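# Stand a tray bottle upright in the crate's empty slot

## Task

Take a bottle from the tray and set it standing upright in the one empty slot of the crate. It counts only if the bottle stays there without the robot holding it. Neither the crate nor the tray may end up tilted or shifted, and nothing the robot touches at the end may settle more than about a fingernail's width once released. Nothing may be knocked or placed off the table.

## Robot and tools

Robot: two FANUC CRX arms, left_arm and right_arm, each with a two-finger parallel gripper. Base poses in the scene frame: left_arm at (+0.048, +0.341, 0) m, quat_wxyz (+0.998, 0, 0, +0.062); right_arm at (+0.025, -0.311, 0) m, quat_wxyz (+1.000, 0, 0, -0.022). The names are labels only, not sides of any picture.

Scene frame: origin on the table top midway between the arms, +x out over the table, +z up, left_arm on the +y side. All positions are in metres and all quaternions are w first (qw, qx, qy, qz). Gripper axes: the fingers point along the gripper's +z and close along its x. end_effector_position is the midpoint between the pads; fingertips reach 17.5 mm past it. A flat block about 9 cm long sticks out toward the gripper's -y. Reported hand positions can be a little off, more so at long reach.

The row (used by execute_actions and move): 20 numbers, always both arms, in this order: left x, y, z, qw, qx, qy, qz, left gripper position, force_limit, speed, then the same ten for the right arm. The seven pose numbers are an absolute target for that gripper in the scene frame, not an offset. A target more than 0.6 m from the arm's last reported position along any of that gripper's axes is refused. Each control step the controller clips the target to within 70 mm and 16 degrees of the measured pose; position wins over orientation if both cannot be met. To keep an arm still, resend its last reported pose (or the quaternion you have been sending) plus its current gripper numbers; a 0 in the gripper numbers is a real command.

Gripper numbers, each in [-1, 1]: position +1 is 50 mm open, about -0.65 puts the pads together, -1 closes until something stops the fingers. force_limit maps -1/0/+1 to about 20/102/185 N per pad (actual grip up to ~17 % more). speed maps -1/0/+1 to 20/85/150 mm/s of gap change. A new force_limit or speed only takes effect with a position change of at least 0.01; to loosen a grip, open first.

Tools:
- execute_actions: argument actions, a list with zero or one item, plus optional pictures (boolean). Empty list: just report the state. An item with rows (1 to 15 rows) and steps (up to 15, default 15): each row drives one step of 1/30 s, the last row repeats. An item with only steps (up to 300): a wait counted from the previous result, including your reply time. A refused call sends nothing.
- move: target is one 20-number row; speed is the top path speed in m/s, 0.002 to 0.5 (default 0.25), turning up to twice that in rad/s. Each gripper follows a straight line to its pose, all arms finishing together in 0.5 to 10 s (cut off at 10 s). Gripper numbers are applied at the start. Paths ignore obstacles and the other arm; hands lag, may stray and may overshoot speed when the arm is stretched.
- wait: seconds, 0 to 10; nothing new is sent.
- zoom_image: camera (cam_high, cam_low, cam_left_wrist, cam_right_wrist) and region [x0, y0, x1, y1] in image pixels from the top-left, at most 504 by 504. Image sizes: cam_high and cam_low 672x504, wrist cameras 616x616 fisheye.
- read_manual: section, only "licences"; returns licence text, no motion.
- finished_scene: scene, the number of the current scene; ends and grades it, cannot be undone.

Results: a state line per arm with gripper position and quaternion; gripper position_measured in counts (opening ≈ (250 - counts) × 0.202 mm) and object_status: 0 moving, 1 stopped while opening, 2 stopped while closing (holding something), 3 reached the commanded opening or pads met (usually nothing held). Close with -1 and confirm 2. A Hand target line shows where the controller is driving each arm. HELD marks steps where the clearance check withheld your row; "pose unreachable" names an arm whose command was altered. A move adds a move: line with its ending (done, off_target, moving, held, fault), limits (paced = target clipped; held = some steps blocked, after which the arm may jump fast) and each gripper's distance from its pose. After an action the arm only continues up to 70 mm toward its last clipped pose, so check the result and send the remainder.

Joint ranges (rad), base to gripper: -3.491..3.491, -3.140..3.140, -1.187..4.328, -3.316..3.316, -3.140..3.140, -3.927..3.927. Wrist joints tolerate 34.8 N m, the others 139 N m, held weight included.

Avoid: pressing past a contact (the arms are stiff; torque at a joint limit or an external force of 150 N stops that arm for 10 s and drops the rest of the call); fast contacts; the arms colliding; dropping or knocking the bottle, crate or tray; tilting or shifting the crate or tray; leaving the bottle leaning on the gripper. Off-center grips on fixed objects weaken, fully at force_limit -1 within about a minute. Occasional tugs on held items or pushes on loose ones can happen. Holding loads for long heats motors; MOTOR HOT warns before an OVER-TEMPERATURE FAULT brakes the arm. Release the bottle, open, and lift clear before ending the scene.

Each tool is called after "Request:" by a JSON object that holds its "method" and its "body", one argument or row to a line.

## Session

Request:
{"method": "execute_actions", "body": {
  "actions": []
}}

Scene clock: 0.00 s of 5100.00 s.
left_arm: end_effector_position=(+0.2428, +0.3441, +0.2788) position_measured=3 object_status=3 end_effector_quat_wxyz=(+0.027, -0.395, +0.918, -0.037) | right_arm: end_effector_position=(+0.3270, -0.0855, +0.3096) position_measured=3 object_status=3 end_effector_quat_wxyz=(-0.398, +0.811, -0.428, -0.022)
Joint positions: left_arm=[ 1.096 -0.878 -0.535  0.096 -1.93   1.196] | right_arm=[ 0.765 -0.793 -0.584 -0.355 -1.034  3.083]
Joint velocities: left_arm=[ 0.001 -0.     0.    -0.     0.001 -0.001] | right_arm=[ 0.001 -0.     0.    -0.001  0.    -0.001]
Hand target (left_arm): +0.243, +0.344, +0.279; +0.027, -0.395, +0.918, -0.037
Hand target (right_arm): +0.327, -0.086, +0.310; -0.398, +0.811, -0.428, -0.022

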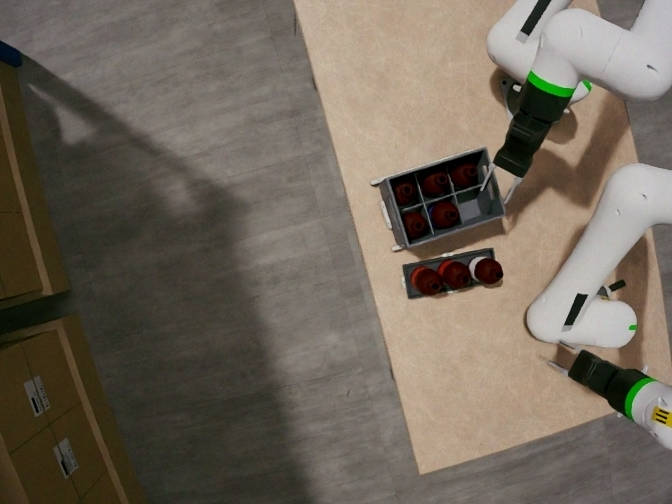

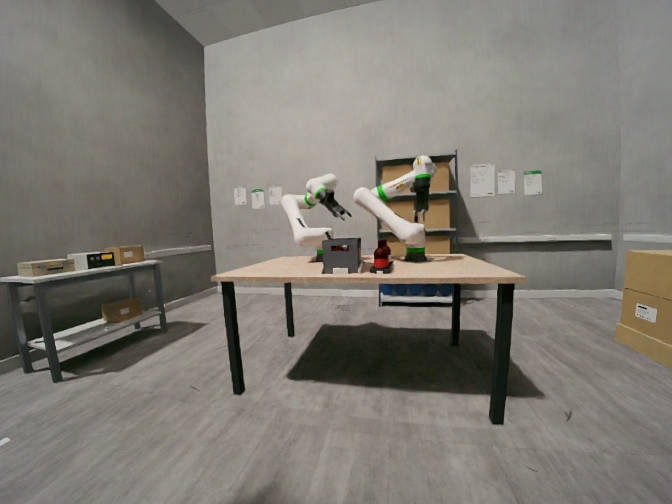

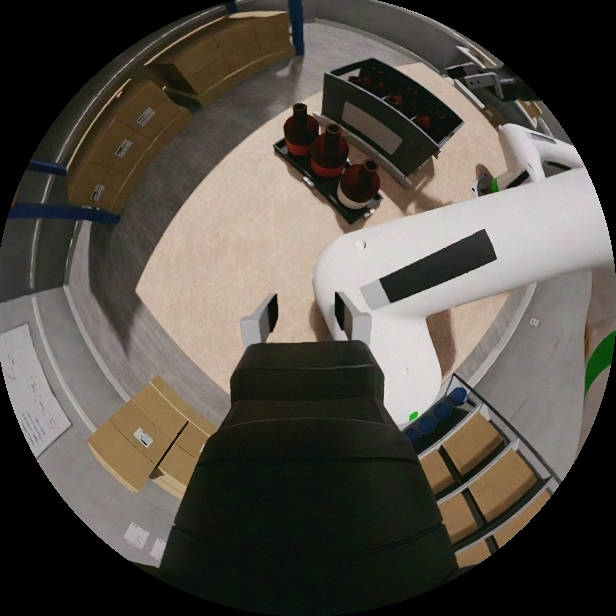

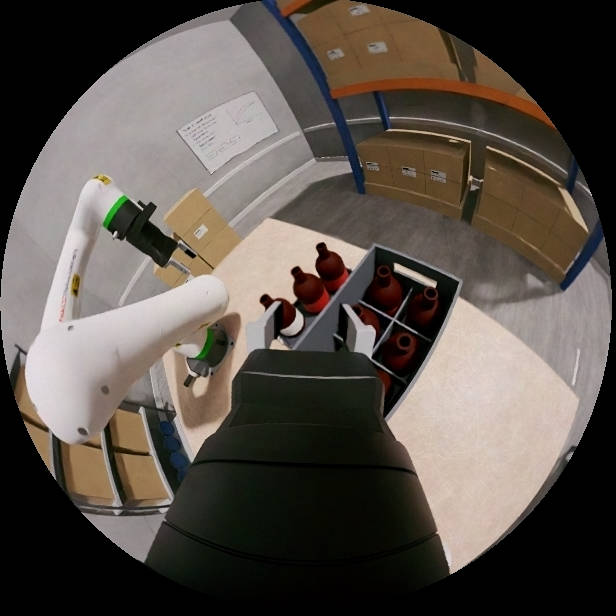

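Request:
{"method": "zoom_image", "body": {
  "camera": "cam_high",
  "region": [360, 130, 540, 310]
}}

Request:
{"method": "zoom_image", "body": {
  "camera": "cam_low",
  "region": [290, 200, 420, 290]
}}

Region (360, 130, 540, 310) of cam_high's 672x504 image, scaled by 2.800, with more detail than that image has.

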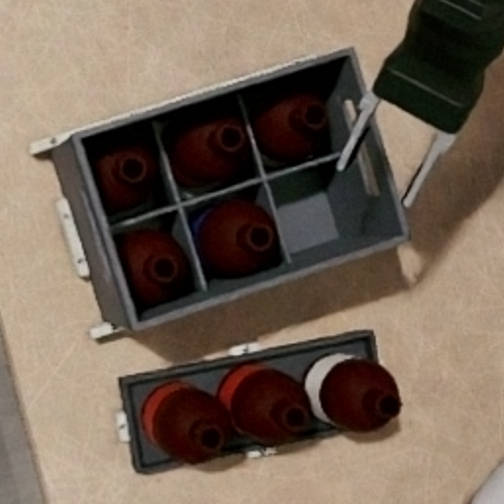

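Region (290, 200, 420, 290) of cam_low's 672x504 image, scaled by 3.877, with more detail than that image has; it fills the top 349 rows of this view, and the rest is white.

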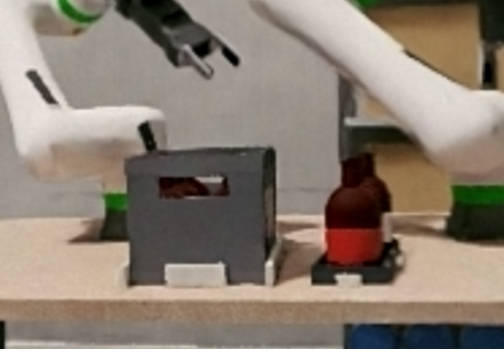

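Request:
{"method": "move", "body": {
  "target": [0.286,0.122,0.25,0,0,1,0,1,-0.5,0, 0.398,-0.365,0.31,-0.3761,0.5855,-0.7058,0.132,1,0,0],
  "speed": 0.25
}}

Scene clock: 83.77 s of 5100.00 s.
left_arm: end_effector_position=(+0.2855, +0.1234, +0.2506) position_measured=3 object_status=3 end_effector_quat_wxyz=(-0.000, -0.000, +1.000, -0.001) | right_arm: end_effector_position=(+0.3990, -0.3647, +0.3100) position_measured=3 object_status=3 end_effector_quat_wxyz=(+0.376, -0.585, +0.706, -0.131)
Joint positions: left_arm=[-0.365 -0.383 -0.353  0.001 -1.602  1.813] | right_arm=[-0.021 -0.79  -0.581 -0.356 -1.034  3.083]
Joint velocities: left_arm=[-0.003  0.001  0.001 -0.    -0.006  0.001] | right_arm=[-0.015  0.007  0.006 -0.015 -0.007  0.019]
Hand target (left_arm): +0.285, +0.123, +0.251; -0.000, -0.000, +1.000, -0.000
Hand target (right_arm): +0.399, -0.365, +0.310; +0.376, -0.585, +0.706, -0.131
Off the commanded pose (left_arm): 0.002 m, 0 deg.
Off the commanded pose (right_arm): 0.001 m, 0 deg.
After step 90, 78.67 s passed at rest.
move: done
camera_calibration (this result's frames):
cam_left_wrist: T_world_to_cam=[[-0.999389, 0.0326039, 0.0125734, 0.277033], [0.0348381, 0.957651, 0.285815, -0.196876], [-0.00272222, 0.286078, -0.958202, 0.364265], [0, 0, 0, 1]] pos_world=[0.284714, 0.0752985, 0.401826]
cam_right_wrist: T_world_to_cam=[[-0.00207193, -0.921433, -0.388531, -0.206491], [-0.86714, 0.195168, -0.458233, 0.572146], [0.49806, 0.335961, -0.799416, 0.323413], [0, 0, 0, 1]] pos_world=[0.334624, -0.410586, 0.440489]

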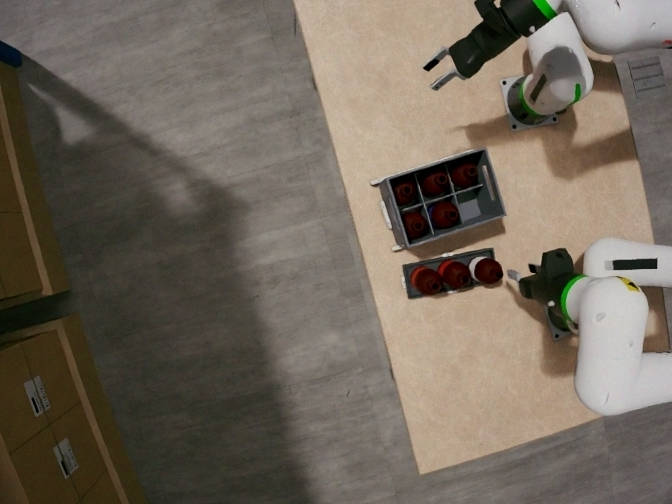

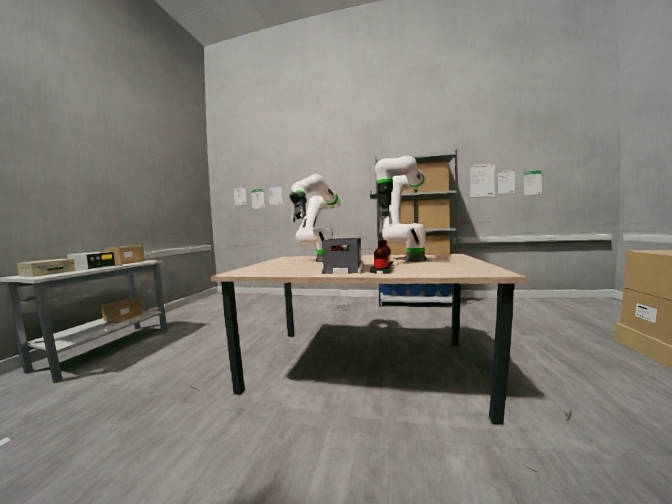

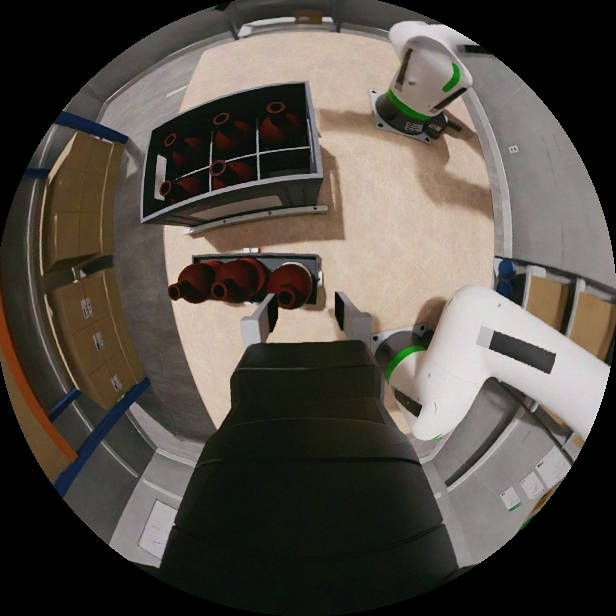

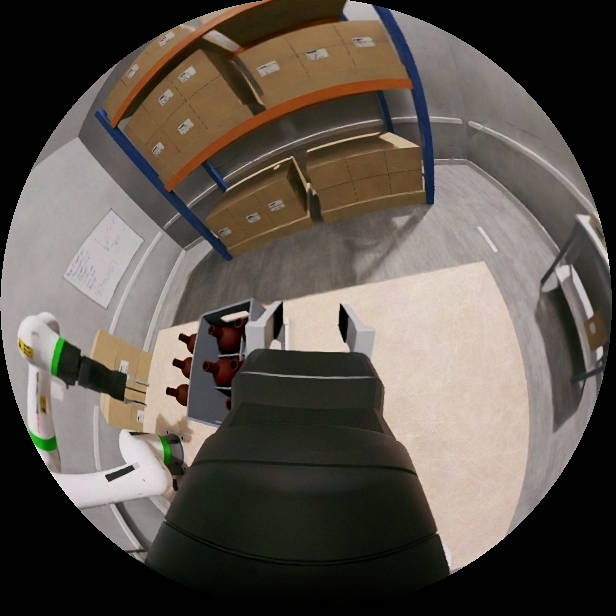

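Request:
{"method": "zoom_image", "body": {
  "camera": "cam_left_wrist",
  "region": [160, 220, 380, 360]
}}

Request:
{"method": "zoom_image", "body": {
  "camera": "cam_left_wrist",
  "region": [130, 70, 350, 250]
}}

Region (160, 220, 380, 360) of cam_left_wrist's 616x616 image, scaled by 2.291, with more detail than that image has; it fills the top 321 rows of this view, and the rest is white.

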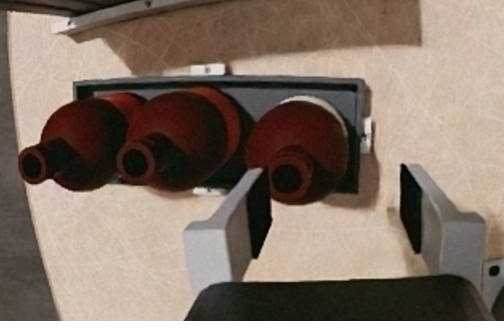

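Region (130, 70, 350, 250) of cam_left_wrist's 616x616 image, scaled by 2.291, with more detail than that image has; it fills the top 412 rows of this view, and the rest is white.

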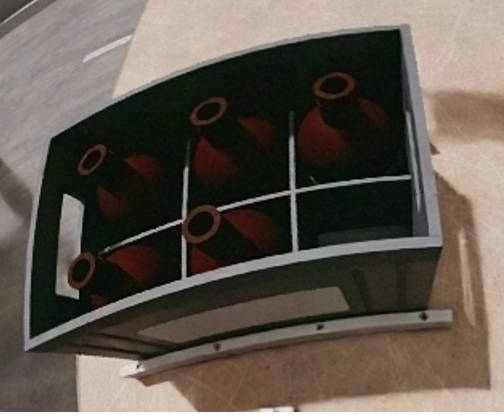

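Request:
{"method": "move", "body": {
  "target": [0.310,0.134,0.20,0,0,1,0,1,-0.5,0, 0.399,-0.365,0.31,0.376,-0.585,0.706,-0.131,1,0,0],
  "speed": 0.15
}}

Request:
{"method": "zoom_image", "body": {
  "camera": "cam_left_wrist",
  "region": [220, 240, 390, 360]
}}

Request:
{"method": "zoom_image", "body": {
  "camera": "cam_low",
  "region": [310, 190, 430, 280]
}}

Scene clock: 96.80 s of 5100.00 s.
left_arm: end_effector_position=(+0.3101, +0.1340, +0.2001) position_measured=3 object_status=3 end_effector_quat_wxyz=(+0.000, -0.000, +1.000, +0.000) | right_arm: end_effector_position=(+0.3990, -0.3650, +0.3100) position_measured=3 object_status=3 end_effector_quat_wxyz=(+0.376, -0.585, +0.706, -0.131)
Joint positions: left_arm=[-0.312 -0.34  -0.441 -0.    -1.469  1.759] | right_arm=[-0.023 -0.789 -0.581 -0.357 -1.035  3.085]
Joint velocities: left_arm=[ 0.001  0.    -0.001  0.     0.002 -0.   ] | right_arm=[ 0.001 -0.     0.    -0.001 -0.    -0.   ]
Hand target (left_arm): +0.310, +0.134, +0.200; +0.000, -0.000, +1.000, +0.000
Hand target (right_arm): +0.399, -0.365, +0.310; +0.376, -0.585, +0.706, -0.131
Off the commanded pose (left_arm): 0.000 m, 0 deg.
Off the commanded pose (right_arm): 0.000 m, 0 deg.
After step 90, 9.23 s passed at rest.
move: done
camera_calibration (this result's frames):
cam_left_wrist: T_world_to_cam=[[-0.999383, 0.0329254, 0.012237, 0.301868], [0.0350525, 0.957326, 0.286877, -0.193674], [-0.0022692, 0.287129, -0.957889, 0.312541], [0, 0, 0, 1]] pos_world=[0.30918, 0.0857307, 0.351247]
cam_right_wrist: T_world_to_cam=[[-0.00214326, -0.921581, -0.388181, -0.206918], [-0.867183, 0.195022, -0.458214, 0.572159], [0.497985, 0.335641, -0.799597, 0.323464], [0, 0, 0, 1]] pos_world=[0.334643, -0.410844, 0.440491]

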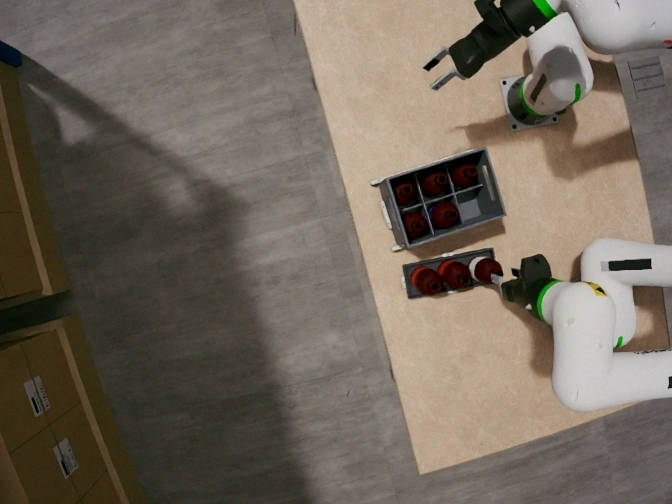

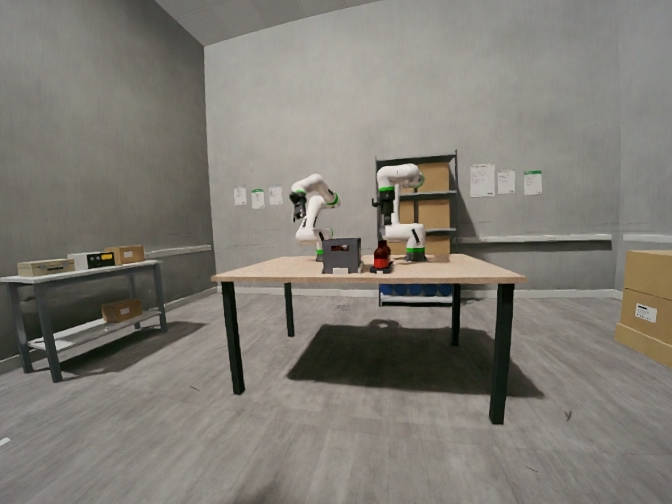

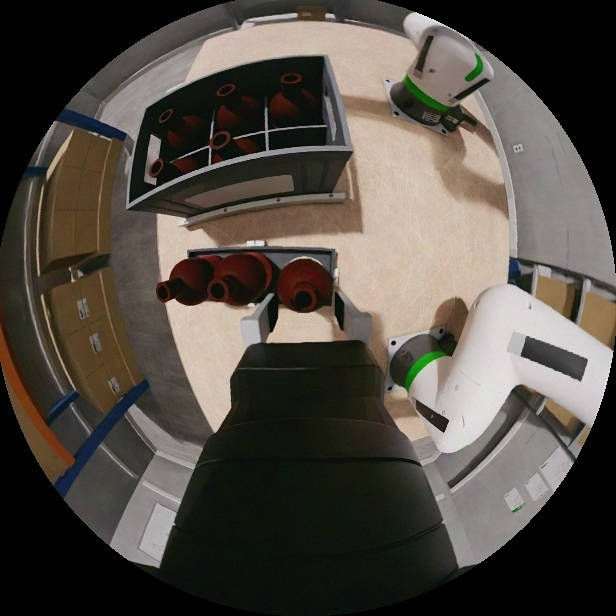

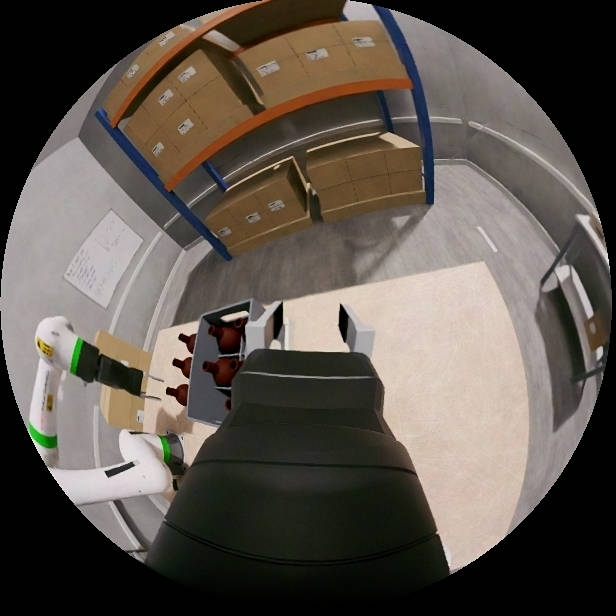

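Region (220, 240, 390, 360) of cam_left_wrist's 616x616 image, scaled by 2.965, with more detail than that image has; it fills the top 356 rows of this view, and the rest is white.

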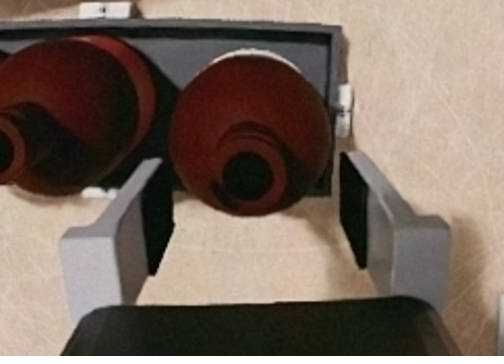

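Region (310, 190, 430, 280) of cam_low's 672x504 image, scaled by 4.200, with more detail than that image has; it fills the top 378 rows of this view, and the rest is white.

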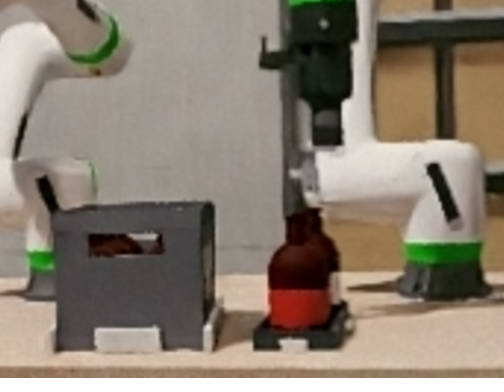

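Request:
{"method": "zoom_image", "body": {
  "camera": "cam_right_wrist",
  "region": [120, 320, 230, 430]
}}

Request:
{"method": "zoom_image", "body": {
  "camera": "cam_left_wrist",
  "region": [140, 230, 290, 330]
}}

Region (120, 320, 230, 430) of cam_right_wrist's 616x616 image, scaled by 4.582, with more detail than that image has.

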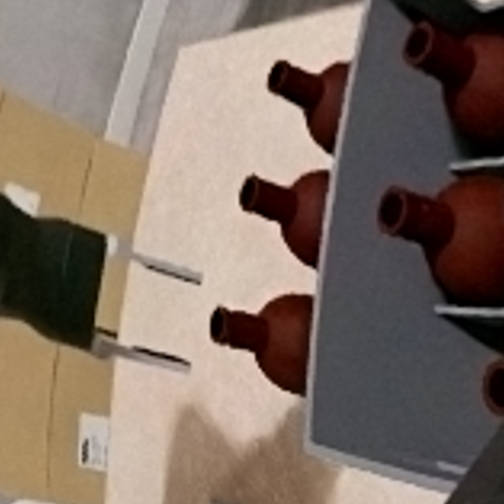

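Region (140, 230, 290, 330) of cam_left_wrist's 616x616 image, scaled by 3.360, with more detail than that image has.

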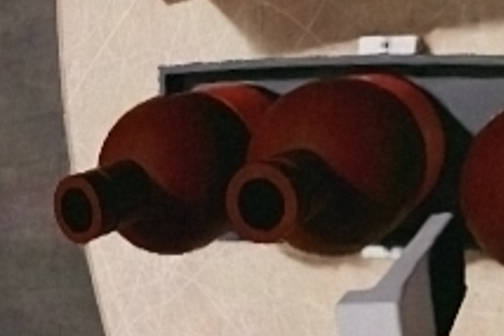

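Request:
{"method": "move", "body": {
  "target": [0.312,0.134,0.157,0,0,1,0,1,-0.5,0, 0.399,-0.365,0.31,0.376,-0.585,0.706,-0.131,1,0,0],
  "speed": 0.08
}}

Request:
{"method": "zoom_image", "body": {
  "camera": "cam_right_wrist",
  "region": [120, 320, 230, 430]
}}

Request:
{"method": "zoom_image", "body": {
  "camera": "cam_left_wrist",
  "region": [220, 240, 390, 360]
}}

Scene clock: 119.10 s of 5100.00 s.
left_arm: end_effector_position=(+0.3121, +0.1340, +0.1570) position_measured=3 object_status=3 end_effector_quat_wxyz=(+0.000, -0.000, +1.000, +0.000) | right_arm: end_effector_position=(+0.3990, -0.3650, +0.3100) position_measured=3 object_status=3 end_effector_quat_wxyz=(+0.376, -0.585, +0.706, -0.131)
Joint positions: left_arm=[-0.31  -0.316 -0.526 -0.    -1.361  1.757] | right_arm=[-0.023 -0.789 -0.581 -0.357 -1.035  3.085]
Joint velocities: left_arm=[-0.    -0.    -0.001  0.002  0.002  0.001] | right_arm=[-0.     0.    -0.001 -0.002 -0.001 -0.   ]
Hand target (left_arm): +0.312, +0.134, +0.157; +0.000, -0.000, +1.000, +0.000
Hand target (right_arm): +0.399, -0.365, +0.310; +0.376, -0.585, +0.706, -0.131
Off the commanded pose (left_arm): 0.000 m, 0 deg.
Off the commanded pose (right_arm): 0.000 m, 0 deg.
After step 90, 18.43 s passed at rest.
move: done
camera_calibration (this result's frames):
cam_left_wrist: T_world_to_cam=[[-0.999382, 0.0329448, 0.012265, 0.304419], [0.0350794, 0.957293, 0.286984, -0.181485], [-0.00228657, 0.287237, -0.957857, 0.271279], [0, 0, 0, 1]] pos_world=[0.311218, 0.0857835, 0.308196]
cam_right_wrist: T_world_to_cam=[[-0.00214353, -0.921581, -0.388181, -0.206918], [-0.867183, 0.195022, -0.458214, 0.572159], [0.497985, 0.335641, -0.799597, 0.323464], [0, 0, 0, 1]] pos_world=[0.334643, -0.410844, 0.440491]

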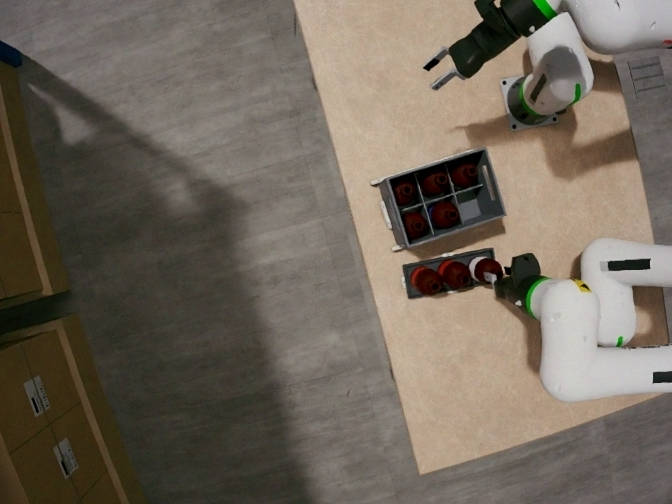

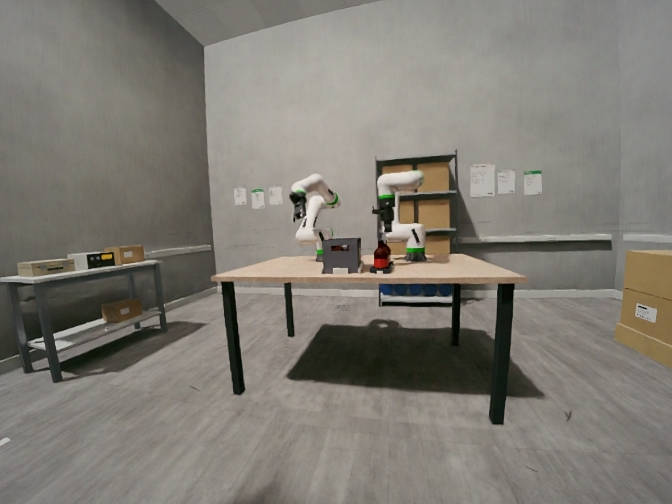

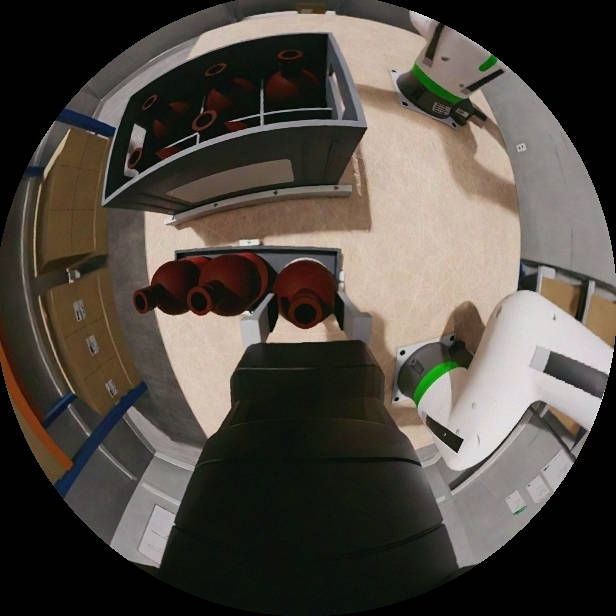

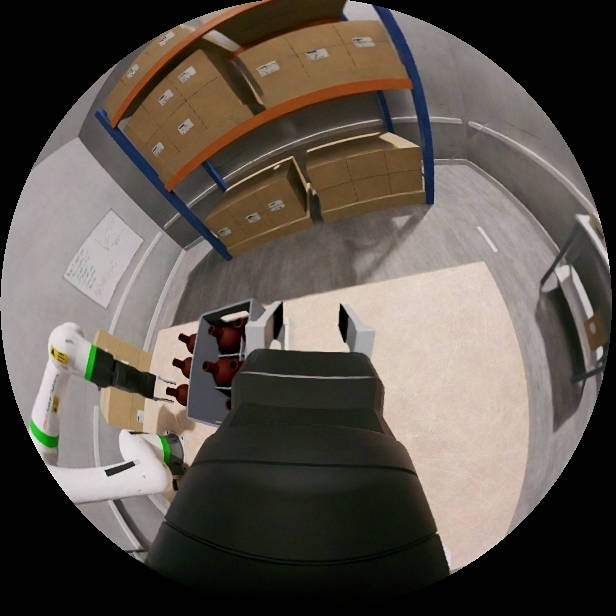

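Region (120, 320, 230, 430) of cam_right_wrist's 616x616 image, scaled by 4.582, with more detail than that image has.

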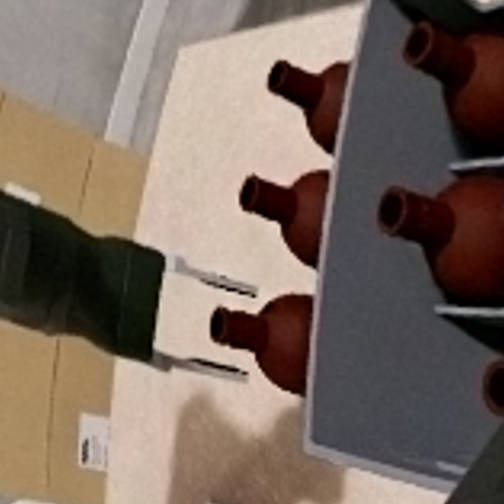

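Region (220, 240, 390, 360) of cam_left_wrist's 616x616 image, scaled by 2.965, with more detail than that image has; it fills the top 356 rows of this view, and the rest is white.

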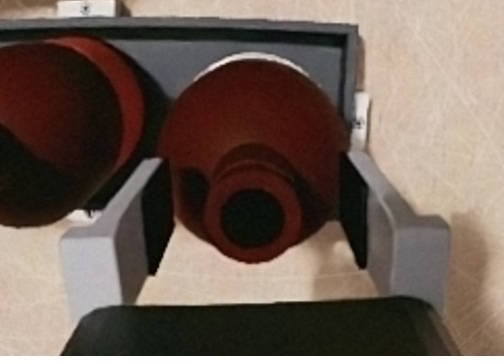

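Request:
{"method": "move", "body": {
  "target": [0.313,0.1355,0.148,0,0,1,0,1,-0.5,0, 0.399,-0.365,0.31,0.376,-0.585,0.706,-0.131,1,0,0],
  "speed": 0.05
}}

Request:
{"method": "move", "body": {
  "target": [0.313,0.1355,0.148,0,0,1,0,-1,-0.4,-0.3, 0.399,-0.365,0.31,0.376,-0.585,0.706,-0.131,1,0,0],
  "speed": 0.05
}}

Request:
{"method": "zoom_image", "body": {
  "camera": "cam_right_wrist",
  "region": [120, 320, 230, 430]
}}

Request:
{"method": "zoom_image", "body": {
  "camera": "cam_left_wrist",
  "region": [220, 240, 390, 360]
}}

Scene clock: 131.70 s of 5100.00 s.
left_arm: end_effector_position=(+0.3130, +0.1355, +0.1480) position_measured=3 object_status=3 end_effector_quat_wxyz=(+0.000, -0.000, +1.000, +0.000) | right_arm: end_effector_position=(+0.3990, -0.3650, +0.3100) position_measured=3 object_status=3 end_effector_quat_wxyz=(+0.376, -0.585, +0.706, -0.131)
Joint positions: left_arm=[-0.305 -0.311 -0.544 -0.    -1.338  1.752] | right_arm=[-0.023 -0.789 -0.581 -0.357 -1.035  3.085]
Joint velocities: left_arm=[ 0.     0.002 -0.001  0.     0.001 -0.001] | right_arm=[-0.    -0.     0.001 -0.001 -0.001  0.   ]
Hand target (left_arm): +0.313, +0.135, +0.148; +0.000, -0.000, +1.000, +0.000
Hand target (right_arm): +0.399, -0.365, +0.310; +0.376, -0.585, +0.706, -0.131
Off the commanded pose (left_arm): 0.000 m, 0 deg.
Off the commanded pose (right_arm): 0.000 m, 0 deg.
After step 90, 8.90 s passed at rest.
move: done
camera_calibration (this result's frames):
cam_left_wrist: T_world_to_cam=[[-0.99938, 0.0329971, 0.0122993, 0.30539], [0.0351391, 0.957325, 0.286871, -0.180331], [-0.00230855, 0.287125, -0.95789, 0.262257], [0, 0, 0, 1]] pos_world=[0.312142, 0.0872576, 0.29919]
cam_right_wrist: T_world_to_cam=[[-0.00214179, -0.921575, -0.388193, -0.206908], [-0.867186, 0.195025, -0.458207, 0.572159], [0.49798, 0.335654, -0.799595, 0.323468], [0, 0, 0, 1]] pos_world=[0.334645, -0.41084, 0.44049]

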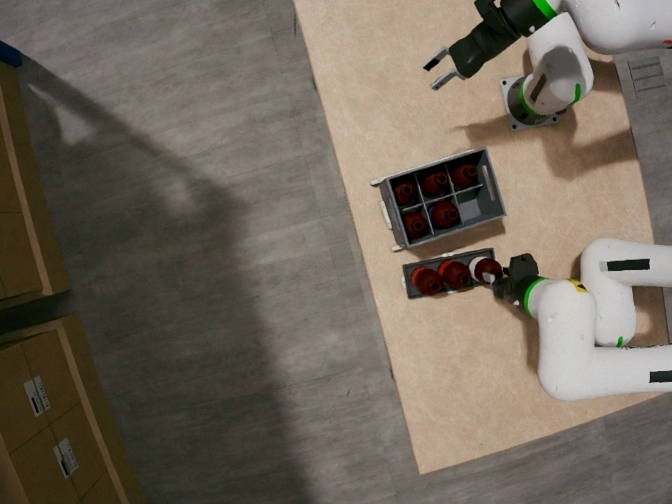

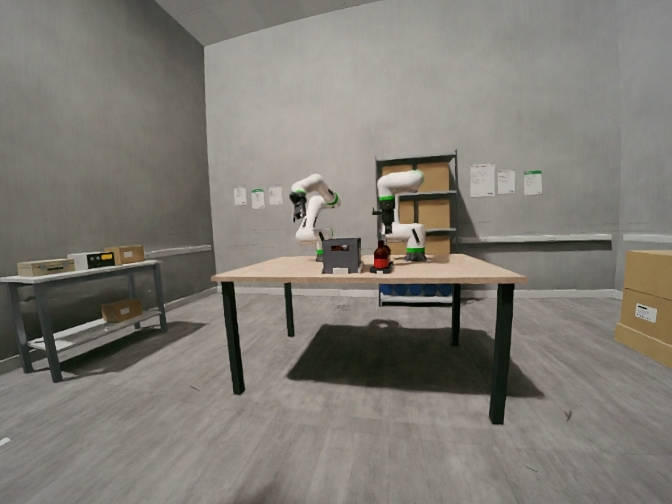

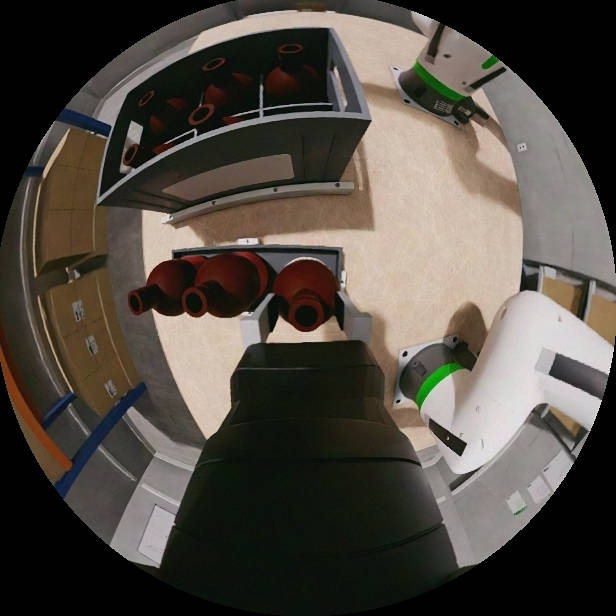

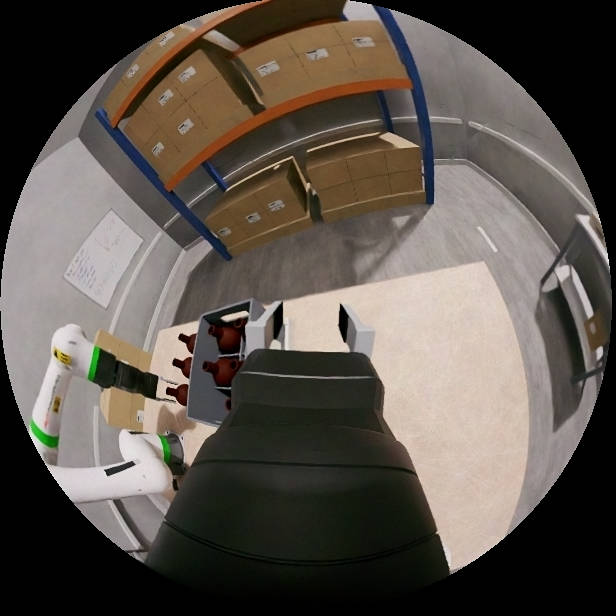

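Scene clock: 132.40 s of 5100.00 s.
left_arm: end_effector_position=(+0.3130, +0.1355, +0.1480) position_measured=126 object_status=2 end_effector_quat_wxyz=(-0.000, +0.000, +1.000, +0.000) | right_arm: end_effector_position=(+0.3990, -0.3650, +0.3100) position_measured=3 object_status=3 end_effector_quat_wxyz=(+0.376, -0.585, +0.706, -0.131)
Joint positions: left_arm=[-0.305 -0.311 -0.544 -0.    -1.338  1.752] | right_arm=[-0.023 -0.789 -0.581 -0.357 -1.035  3.085]
Joint velocities: left_arm=[ 0.    -0.002 -0.    -0.    -0.     0.001] | right_arm=[ 0.001  0.     0.    -0.001 -0.001  0.   ]
Hand target (left_arm): +0.313, +0.135, +0.148; -0.000, -0.000, +1.000, +0.000
Hand target (right_arm): +0.399, -0.365, +0.310; +0.376, -0.585, +0.706, -0.131
Off the commanded pose (left_arm): 0.000 m, 0 deg.
Off the commanded pose (right_arm): 0.000 m, 0 deg.
move: done
camera_calibration (this result's frames):
cam_left_wrist: T_world_to_cam=[[-0.999379, 0.0330127, 0.0123399, 0.305367], [0.0351657, 0.957322, 0.286877, -0.180341], [-0.00234266, 0.287133, -0.957888, 0.262224], [0, 0, 0, 1]] pos_world=[0.312133, 0.0872702, 0.299148]
cam_right_wrist: T_world_to_cam=[[-0.00214177, -0.921575, -0.388193, -0.206908], [-0.867186, 0.195025, -0.458207, 0.572159], [0.49798, 0.335654, -0.799595, 0.323468], [0, 0, 0, 1]] pos_world=[0.334645, -0.41084, 0.44049]

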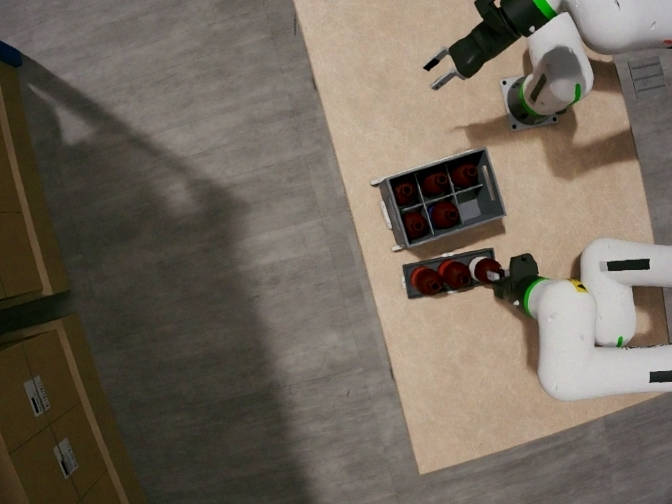

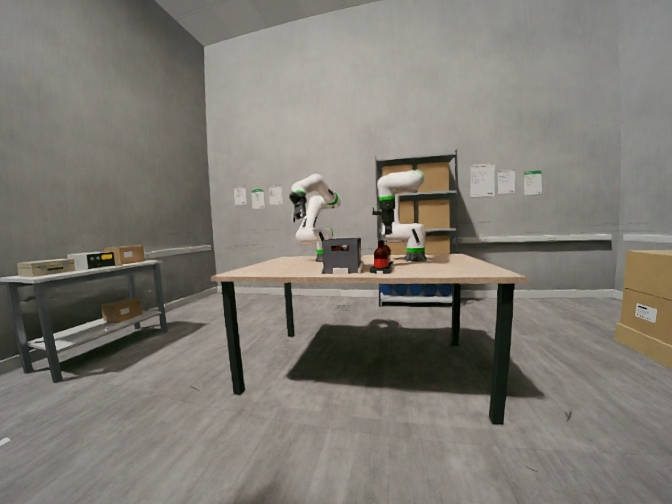

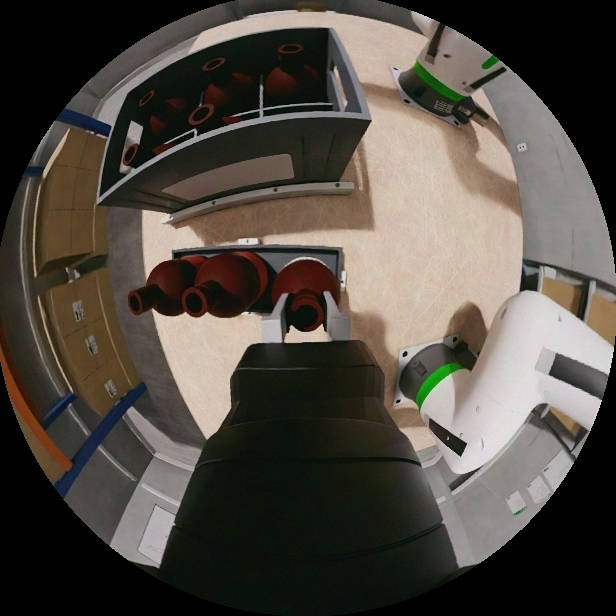

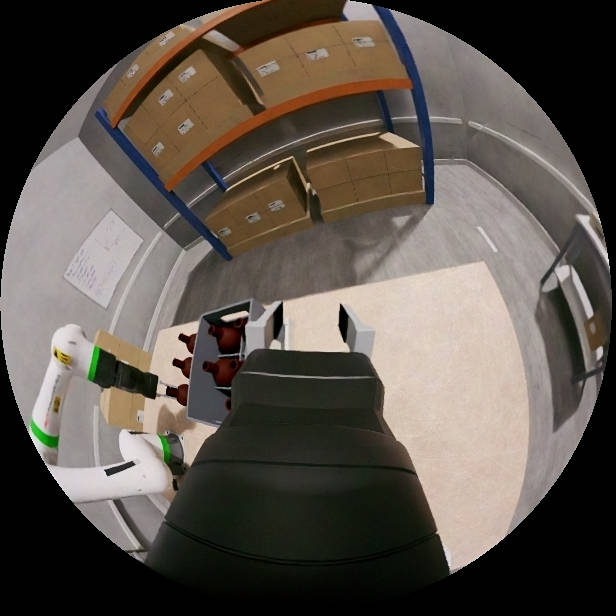

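Region (120, 320, 230, 430) of cam_right_wrist's 616x616 image, scaled by 4.582, with more detail than that image has.

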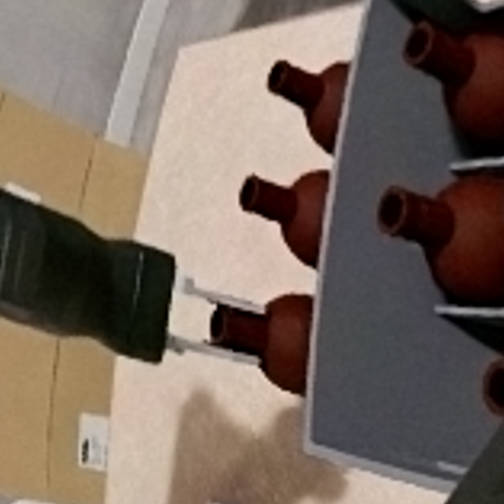

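Region (220, 240, 390, 360) of cam_left_wrist's 616x616 image, scaled by 2.965, with more detail than that image has; it fills the top 356 rows of this view, and the rest is white.

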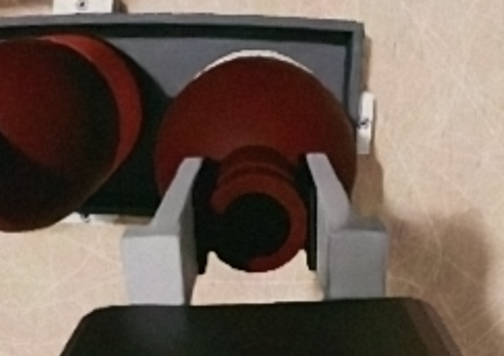

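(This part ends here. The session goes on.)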